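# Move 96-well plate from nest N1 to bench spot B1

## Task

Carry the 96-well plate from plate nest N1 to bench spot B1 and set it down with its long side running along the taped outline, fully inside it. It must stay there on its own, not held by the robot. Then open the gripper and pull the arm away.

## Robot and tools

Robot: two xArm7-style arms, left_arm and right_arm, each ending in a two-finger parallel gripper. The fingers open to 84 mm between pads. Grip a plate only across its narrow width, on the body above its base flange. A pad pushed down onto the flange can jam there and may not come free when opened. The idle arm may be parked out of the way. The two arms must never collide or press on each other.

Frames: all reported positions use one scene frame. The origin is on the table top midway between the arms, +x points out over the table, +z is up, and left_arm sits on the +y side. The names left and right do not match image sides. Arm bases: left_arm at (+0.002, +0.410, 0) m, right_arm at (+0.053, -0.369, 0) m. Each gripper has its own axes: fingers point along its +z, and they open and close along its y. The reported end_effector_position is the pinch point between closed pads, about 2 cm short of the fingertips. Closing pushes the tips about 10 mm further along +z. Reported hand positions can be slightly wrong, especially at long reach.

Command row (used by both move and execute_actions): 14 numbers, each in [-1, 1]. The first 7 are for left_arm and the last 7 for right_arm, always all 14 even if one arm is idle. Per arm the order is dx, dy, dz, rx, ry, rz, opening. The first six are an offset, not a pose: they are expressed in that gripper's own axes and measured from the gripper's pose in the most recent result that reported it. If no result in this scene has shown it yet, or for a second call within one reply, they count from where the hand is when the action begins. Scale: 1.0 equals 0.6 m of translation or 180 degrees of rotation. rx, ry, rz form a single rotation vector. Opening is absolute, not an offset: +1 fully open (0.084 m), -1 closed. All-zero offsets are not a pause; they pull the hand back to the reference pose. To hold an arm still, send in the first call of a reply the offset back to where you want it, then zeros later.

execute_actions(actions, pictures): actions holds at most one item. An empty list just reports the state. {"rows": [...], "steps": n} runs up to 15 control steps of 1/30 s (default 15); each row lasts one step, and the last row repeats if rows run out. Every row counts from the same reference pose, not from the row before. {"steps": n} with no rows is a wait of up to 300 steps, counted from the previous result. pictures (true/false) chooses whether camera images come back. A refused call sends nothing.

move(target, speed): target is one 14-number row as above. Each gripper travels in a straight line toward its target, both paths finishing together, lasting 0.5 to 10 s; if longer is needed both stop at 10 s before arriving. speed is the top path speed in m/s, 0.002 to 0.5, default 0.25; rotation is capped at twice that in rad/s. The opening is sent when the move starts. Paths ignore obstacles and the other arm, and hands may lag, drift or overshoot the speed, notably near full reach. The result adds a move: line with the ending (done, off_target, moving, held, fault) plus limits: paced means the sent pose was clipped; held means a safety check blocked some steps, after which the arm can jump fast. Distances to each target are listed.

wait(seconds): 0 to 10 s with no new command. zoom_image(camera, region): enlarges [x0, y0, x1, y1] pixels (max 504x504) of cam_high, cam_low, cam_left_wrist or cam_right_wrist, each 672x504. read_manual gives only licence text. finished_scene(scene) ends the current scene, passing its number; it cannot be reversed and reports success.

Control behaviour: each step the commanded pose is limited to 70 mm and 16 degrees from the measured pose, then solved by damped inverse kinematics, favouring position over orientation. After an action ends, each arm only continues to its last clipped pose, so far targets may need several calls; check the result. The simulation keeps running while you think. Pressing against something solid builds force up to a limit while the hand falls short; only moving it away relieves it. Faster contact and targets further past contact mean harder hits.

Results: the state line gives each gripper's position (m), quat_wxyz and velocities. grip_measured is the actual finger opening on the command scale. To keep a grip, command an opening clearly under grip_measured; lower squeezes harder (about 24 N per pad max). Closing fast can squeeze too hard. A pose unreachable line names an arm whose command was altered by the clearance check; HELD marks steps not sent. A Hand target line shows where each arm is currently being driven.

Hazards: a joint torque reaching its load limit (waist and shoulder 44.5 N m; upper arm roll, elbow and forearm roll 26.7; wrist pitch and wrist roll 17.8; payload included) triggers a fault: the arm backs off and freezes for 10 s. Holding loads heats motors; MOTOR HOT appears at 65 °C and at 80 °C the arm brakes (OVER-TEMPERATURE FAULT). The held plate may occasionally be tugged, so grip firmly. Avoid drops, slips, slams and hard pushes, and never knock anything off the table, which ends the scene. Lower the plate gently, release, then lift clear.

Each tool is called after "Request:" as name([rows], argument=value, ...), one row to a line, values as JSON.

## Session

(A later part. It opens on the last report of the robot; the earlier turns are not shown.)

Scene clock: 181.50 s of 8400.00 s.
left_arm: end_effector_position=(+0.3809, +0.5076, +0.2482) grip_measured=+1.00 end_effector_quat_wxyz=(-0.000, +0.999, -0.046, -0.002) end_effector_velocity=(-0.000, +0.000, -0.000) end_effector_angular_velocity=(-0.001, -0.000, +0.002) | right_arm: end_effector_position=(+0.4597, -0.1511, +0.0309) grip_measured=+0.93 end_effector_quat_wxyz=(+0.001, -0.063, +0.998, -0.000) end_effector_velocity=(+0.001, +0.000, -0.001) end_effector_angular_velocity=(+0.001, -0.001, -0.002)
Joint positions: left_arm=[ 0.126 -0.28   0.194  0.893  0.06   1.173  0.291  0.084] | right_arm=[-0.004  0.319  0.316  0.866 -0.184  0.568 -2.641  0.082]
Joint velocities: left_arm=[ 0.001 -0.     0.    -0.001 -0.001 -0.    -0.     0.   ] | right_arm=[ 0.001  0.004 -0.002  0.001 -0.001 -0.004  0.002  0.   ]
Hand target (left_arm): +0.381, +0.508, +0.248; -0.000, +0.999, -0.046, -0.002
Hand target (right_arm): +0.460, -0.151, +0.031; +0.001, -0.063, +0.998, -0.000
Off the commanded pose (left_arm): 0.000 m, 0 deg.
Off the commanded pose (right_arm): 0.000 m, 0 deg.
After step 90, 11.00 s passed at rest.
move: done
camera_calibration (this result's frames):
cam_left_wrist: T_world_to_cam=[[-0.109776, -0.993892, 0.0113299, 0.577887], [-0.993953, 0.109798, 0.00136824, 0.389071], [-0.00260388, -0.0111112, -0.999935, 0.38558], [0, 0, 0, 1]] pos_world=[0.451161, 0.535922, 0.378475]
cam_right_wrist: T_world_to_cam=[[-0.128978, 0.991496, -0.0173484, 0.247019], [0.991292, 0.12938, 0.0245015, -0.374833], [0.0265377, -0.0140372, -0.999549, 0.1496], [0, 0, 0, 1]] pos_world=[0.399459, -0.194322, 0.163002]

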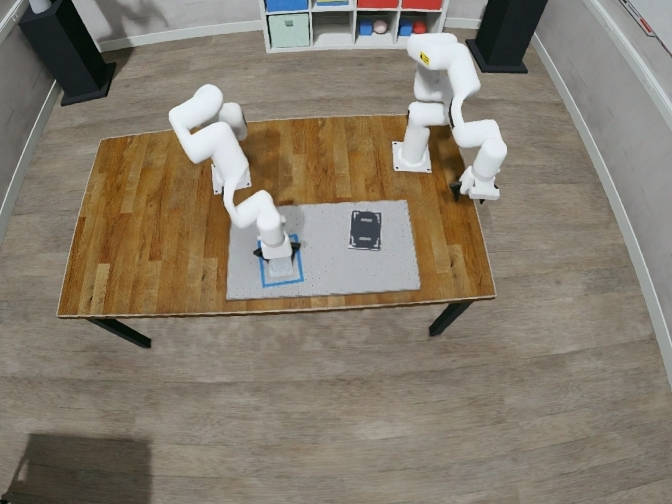

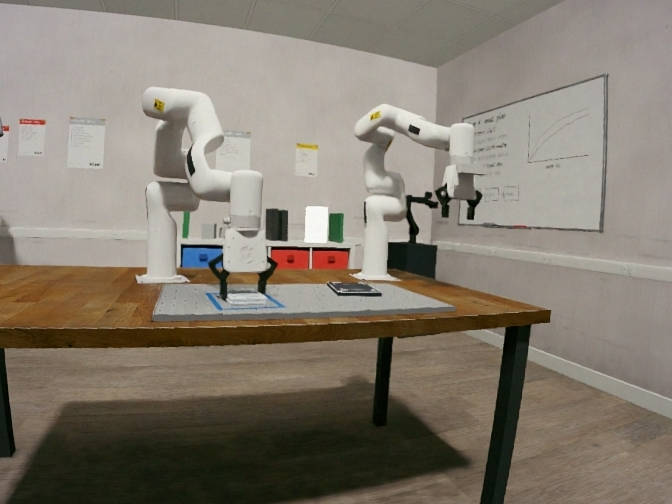

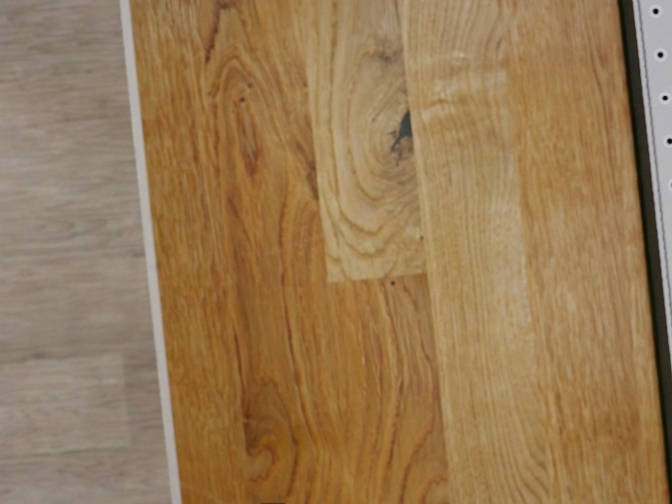

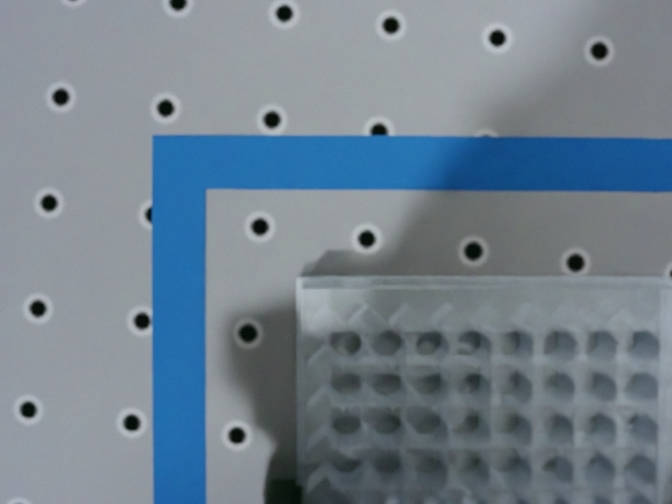

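Request:
move(target=[0, 0, 0, 0, 0, 0, 1, 0, 0, 0.0025, 0, 0, 0, -1], speed=0.004)

Request:
zoom_image(camera="cam_right_wrist", region=[230, 220, 380, 370])

Request:
zoom_image(camera="cam_right_wrist", region=[552, 230, 672, 370])

Scene clock: 195.40 s of 8400.00 s.
left_arm: end_effector_position=(+0.3809, +0.5076, +0.2482) grip_measured=+1.00 end_effector_quat_wxyz=(-0.000, +0.999, -0.046, -0.002) end_effector_velocity=(-0.000, +0.000, +0.000) end_effector_angular_velocity=(+0.001, -0.000, +0.002) | right_arm: end_effector_position=(+0.4599, -0.1510, +0.0297) grip_measured=+0.93 end_effector_quat_wxyz=(+0.001, -0.063, +0.998, -0.000) end_effector_velocity=(+0.000, -0.001, -0.000) end_effector_angular_velocity=(-0.001, -0.000, -0.002)
Joint positions: left_arm=[ 0.126 -0.28   0.194  0.893  0.06   1.173  0.291  0.084] | right_arm=[-0.003  0.322  0.314  0.866 -0.186  0.564 -2.639  0.082]
Joint velocities: left_arm=[ 0.    -0.001  0.001 -0.     0.001  0.    -0.002  0.   ] | right_arm=[ 0.001  0.001 -0.002 -0.    -0.001 -0.001  0.001  0.   ]
Hand target (left_arm): +0.381, +0.508, +0.248; -0.000, +0.999, -0.046, -0.002
Hand target (right_arm): +0.460, -0.151, +0.029; +0.001, -0.063, +0.998, -0.000
Off the commanded pose (left_arm): 0.000 m, 0 deg.
Off the commanded pose (right_arm): 0.000 m, 0 deg.
After step 90, 10.20 s passed at rest.
move: done
camera_calibration (this result's frames):
cam_left_wrist: T_world_to_cam=[[-0.109776, -0.993892, 0.01133, 0.577887], [-0.993953, 0.109798, 0.00136842, 0.389071], [-0.00260407, -0.0111113, -0.999935, 0.38558], [0, 0, 0, 1]] pos_world=[0.451161, 0.535922, 0.378475]
cam_right_wrist: T_world_to_cam=[[-0.128969, 0.991499, -0.0172245, 0.246922], [0.991277, 0.129376, 0.0251142, -0.375038], [0.0271292, -0.0138353, -0.999536, 0.148159], [0, 0, 0, 1]] pos_world=[0.399593, -0.194252, 0.161762]

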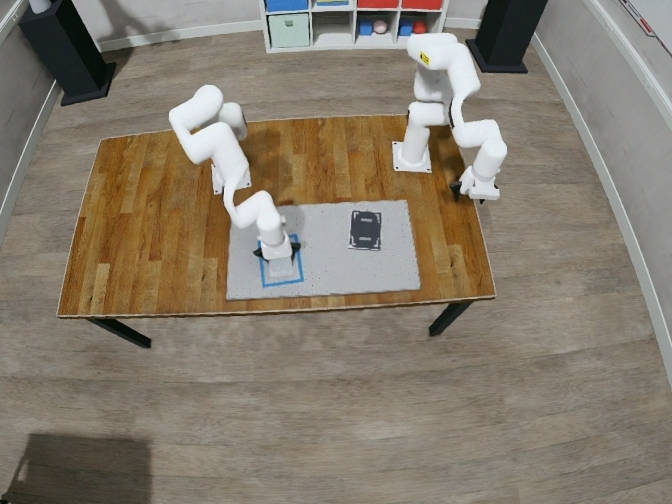

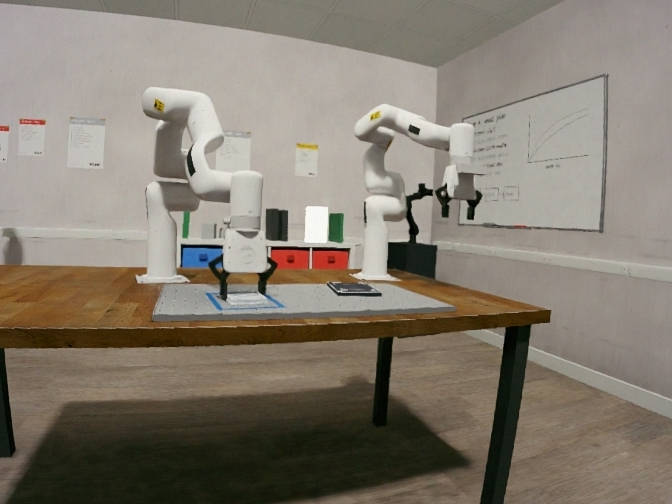

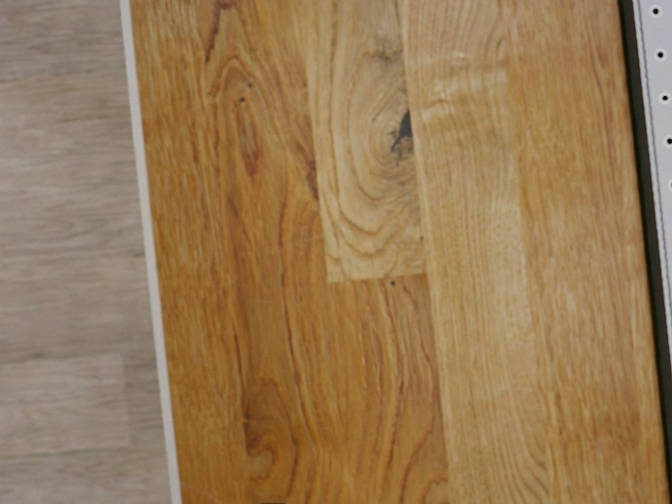

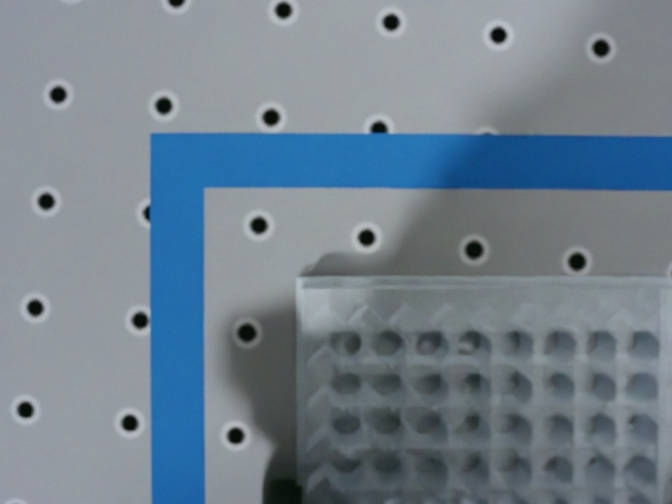

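Region (230, 220, 380, 370) of cam_right_wrist's 672x504 image, scaled by 3.360, with more detail than that image has.

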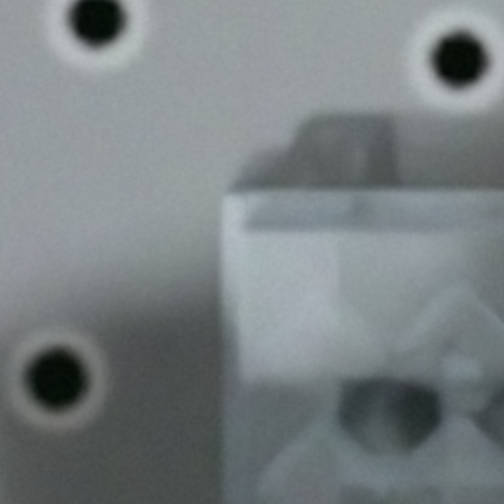

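Region (552, 230, 672, 370) of cam_right_wrist's 672x504 image, scaled by 3.600, with more detail than that image has; it fills the left 432 columns of this view, and the rest is white.

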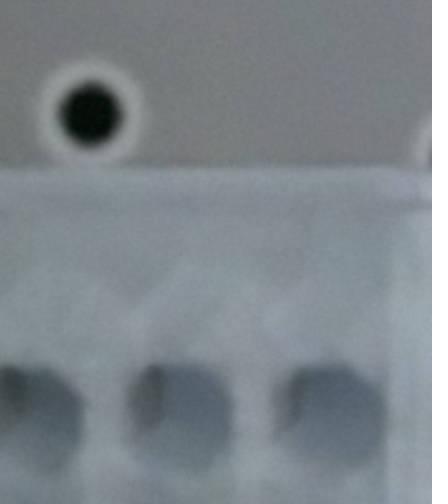

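The hand stopped about 0.3 mm short of its target, so the plate is touching the board. I'll release it and back away.

Request:
execute_actions([
  {"rows": [[0,0,0,0,0,0,1,0,0,-0.0003,0,0,0,0.5],[0,0,0,0,0,0,1,0,0,-0.0003,0,0,0,0.9],[0,0,0,0,0,0,1,0,0,-0.0003,0,0,0,0.95],[0,0,0,0,0,0,1,0,0,-0.0003,0,0,0,1]], "steps": 15},
], pictures=false)

Request:
move(target=[0, 0, 0, 0, 0, 0, 1, 0, 0, -0.04, 0, 0, 0, 1], speed=0.03)

Request:
move(target=[0, 0, 0, 0, 0, 0, 1, -0.03, 0, -0.25, 0, 0, 0, 1], speed=0.2)

Scene clock: 214.93 s of 8400.00 s.
left_arm: end_effector_position=(+0.3809, +0.5076, +0.2482) grip_measured=+1.00 end_effector_quat_wxyz=(-0.000, +0.999, -0.046, -0.002) end_effector_velocity=(+0.000, +0.000, +0.001) end_effector_angular_velocity=(+0.001, -0.002, -0.001) | right_arm: end_effector_position=(+0.4596, -0.1511, +0.0295) grip_measured=+1.00 end_effector_quat_wxyz=(+0.001, -0.063, +0.998, -0.000) end_effector_velocity=(+0.002, +0.002, +0.003) end_effector_angular_velocity=(+0.003, -0.006, +0.001)
Joint positions: left_arm=[ 0.126 -0.28   0.194  0.893  0.06   1.173  0.291  0.084] | right_arm=[-0.003  0.322  0.315  0.865 -0.186  0.565 -2.639  0.084]
Joint velocities: left_arm=[ 0.    -0.001 -0.     0.001  0.001 -0.     0.    -0.   ] | right_arm=[-0.    -0.004  0.002  0.004  0.     0.     0.001  0.   ]
Hand target (left_arm): +0.381, +0.508, +0.248; -0.000, +0.999, -0.046, -0.002
Hand target (right_arm): +0.460, -0.151, +0.030; +0.001, -0.063, +0.998, -0.000
Off the commanded pose (left_arm): 0.000 m, 0 deg.
Off the commanded pose (right_arm): 0.001 m, 0 deg.
Steps of this call (steps 1 to 90: nothing new was sent; then 16.03 s passed at rest; steps 91 to 105: all 15 steps of this action). Readings (end_effector_position):
91: left_arm (+0.3809, +0.5076, +0.2482) | right_arm (+0.4598, -0.1511, +0.0294)
92: left_arm (+0.3809, +0.5076, +0.2482) | right_arm (+0.4598, -0.1511, +0.0294)
94: left_arm (+0.3809, +0.5076, +0.2482) | right_arm (+0.4598, -0.1511, +0.0295)
98: left_arm (+0.3809, +0.5076, +0.2482) | right_arm (+0.4587, -0.1516, +0.0285)
105: the state above

Scene clock: 216.30 s of 8400.00 s.
left_arm: end_effector_position=(+0.3809, +0.5076, +0.2482) grip_measured=+1.00 end_effector_quat_wxyz=(-0.000, +0.999, -0.046, -0.002) end_effector_velocity=(+0.000, -0.000, +0.000) end_effector_angular_velocity=(+0.001, -0.001, -0.001) | right_arm: end_effector_position=(+0.4597, -0.1512, +0.0534) grip_measured=+1.00 end_effector_quat_wxyz=(+0.001, -0.063, +0.998, -0.000) end_effector_velocity=(-0.000, -0.001, +0.001) end_effector_angular_velocity=(-0.001, +0.001, -0.001)
Joint positions: left_arm=[ 0.126 -0.28   0.194  0.893  0.06   1.173  0.291  0.084] | right_arm=[-0.016  0.262  0.334  0.87  -0.148  0.625 -2.666  0.084]
Joint velocities: left_arm=[-0.    -0.001 -0.001  0.     0.    -0.    -0.     0.   ] | right_arm=[-0.002 -0.003  0.    -0.     0.002  0.004 -0.002 -0.   ]
Hand target (left_arm): +0.381, +0.508, +0.248; -0.000, +0.999, -0.046, -0.002
Hand target (right_arm): +0.460, -0.151, +0.054; +0.001, -0.063, +0.998, -0.000
Off the commanded pose (left_arm): 0.000 m, 0 deg.
Off the commanded pose (right_arm): 0.000 m, 0 deg.
move: done
camera_calibration (this result's frames):
cam_left_wrist: T_world_to_cam=[[-0.109776, -0.993892, 0.0113303, 0.577887], [-0.993953, 0.109798, 0.00136871, 0.389071], [-0.00260439, -0.0111115, -0.999935, 0.38558], [0, 0, 0, 1]] pos_world=[0.451161, 0.535922, 0.378475]
cam_right_wrist: T_world_to_cam=[[-0.1289, 0.991502, -0.0175817, 0.247467], [0.991297, 0.129312, 0.0246926, -0.375368], [0.0267563, -0.0142457, -0.99954, 0.172037], [0, 0, 0, 1]] pos_world=[0.399397, -0.194374, 0.185578]

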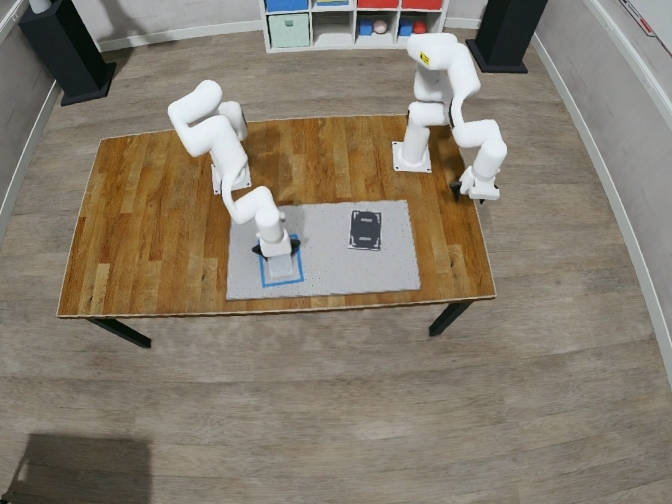

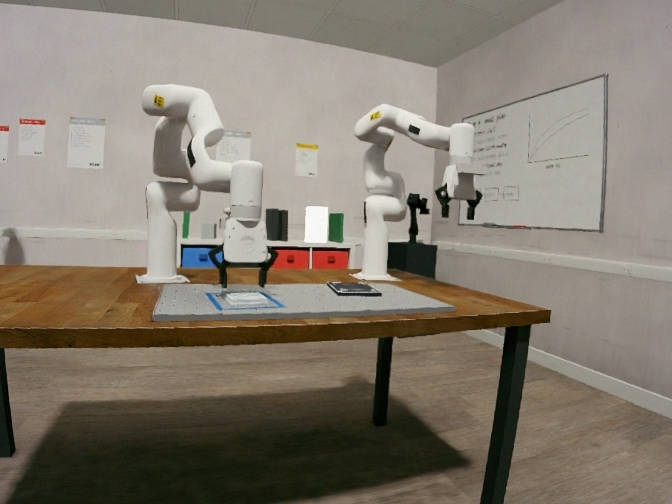

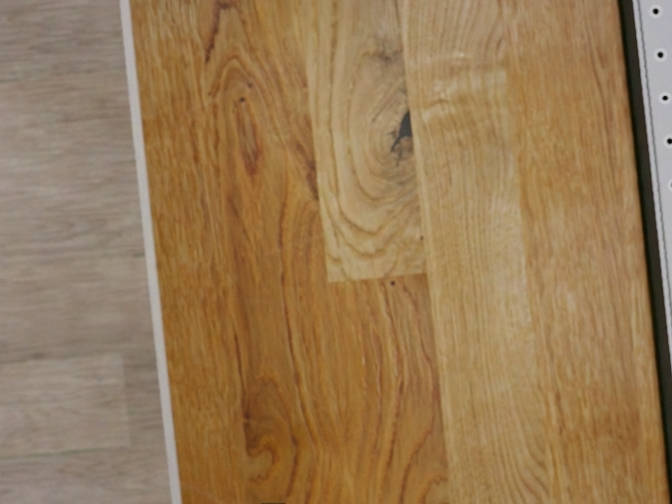

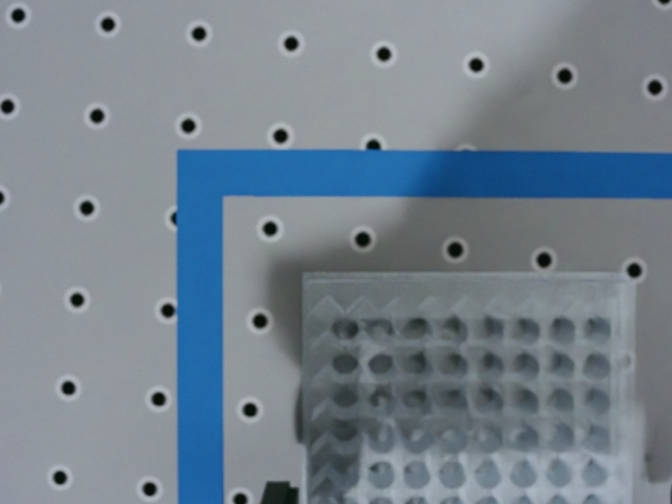

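Scene clock: 217.60 s of 8400.00 s.
left_arm: end_effector_position=(+0.3809, +0.5076, +0.2482) grip_measured=+1.00 end_effector_quat_wxyz=(-0.000, +0.999, -0.046, -0.002) end_effector_velocity=(+0.000, -0.000, +0.001) end_effector_angular_velocity=(+0.000, -0.002, +0.000) | right_arm: end_effector_position=(+0.4767, -0.1495, +0.2025) grip_measured=+1.00 end_effector_quat_wxyz=(+0.001, -0.062, +0.998, -0.001) end_effector_velocity=(+0.002, +0.000, +0.005) end_effector_angular_velocity=(+0.002, -0.006, -0.001)
Joint positions: left_arm=[ 0.126 -0.28   0.194  0.893  0.06   1.173  0.291  0.084] | right_arm=[-0.045  0.047  0.356  1.094 -0.022  1.049 -2.771  0.084]
Joint velocities: left_arm=[-0.    -0.001 -0.     0.001  0.    -0.    -0.001 -0.   ] | right_arm=[-0.001 -0.003 -0.     0.011  0.     0.008 -0.001  0.   ]
Hand target (left_arm): +0.381, +0.508, +0.248; -0.000, +0.999, -0.046, -0.002
Hand target (right_arm): +0.477, -0.149, +0.203; +0.001, -0.062, +0.998, -0.001
Off the commanded pose (left_arm): 0.000 m, 0 deg.
Off the commanded pose (right_arm): 0.001 m, 0 deg.
move: done
camera_calibration (this result's frames):
cam_left_wrist: T_world_to_cam=[[-0.109776, -0.993892, 0.0113303, 0.577887], [-0.993953, 0.109798, 0.00136868, 0.389071], [-0.00260437, -0.0111115, -0.999935, 0.38558], [0, 0, 0, 1]] pos_world=[0.451161, 0.535922, 0.378475]
cam_right_wrist: T_world_to_cam=[[-0.128211, 0.99157, -0.0187104, 0.250568], [0.991408, 0.128637, 0.0237229, -0.396119], [0.0259298, -0.0155081, -0.999543, 0.320836], [0, 0, 0, 1]] pos_world=[0.416522, -0.192525, 0.334774]

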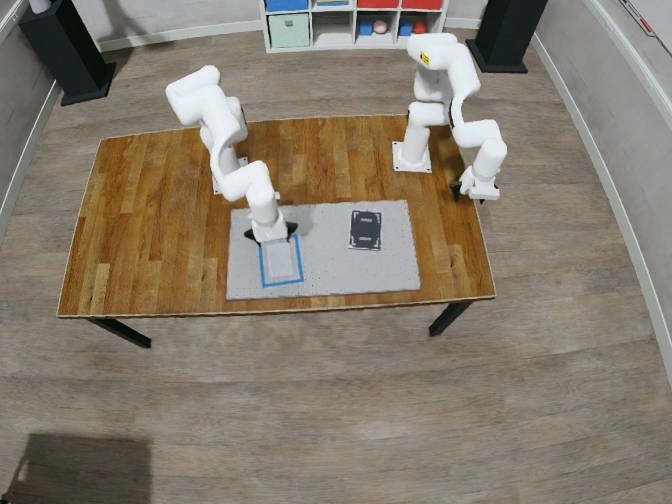

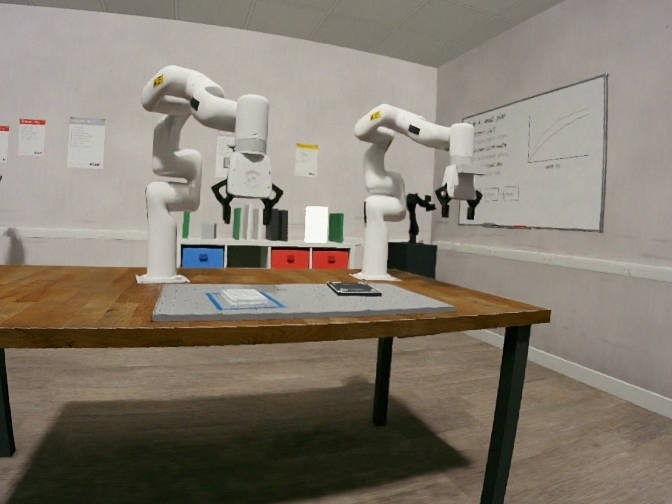

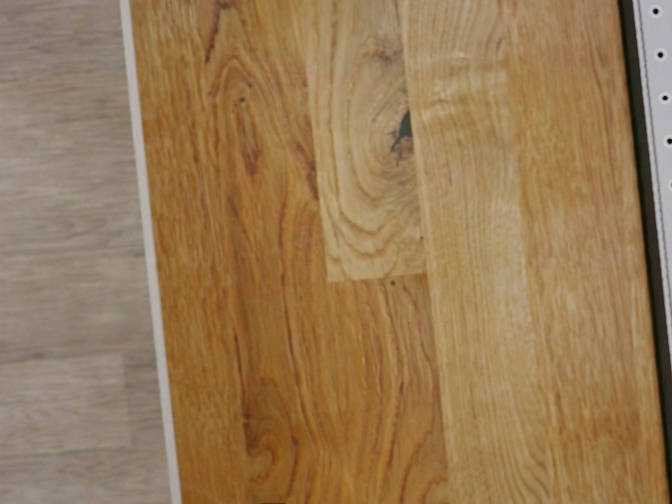

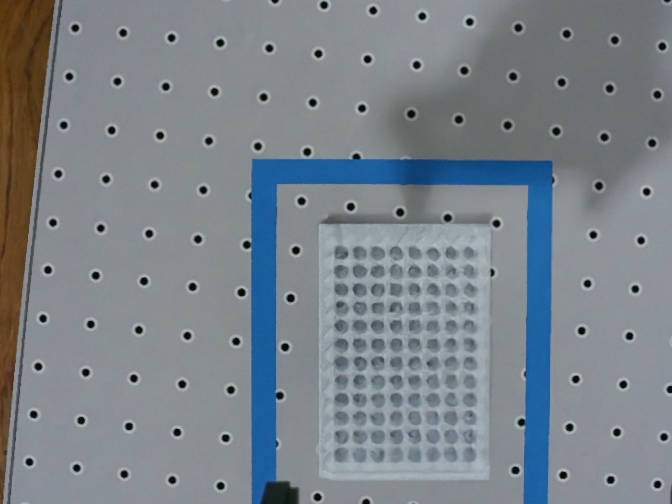

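Request:
finished_scene(scene=2)

The scene is finished: the task was done.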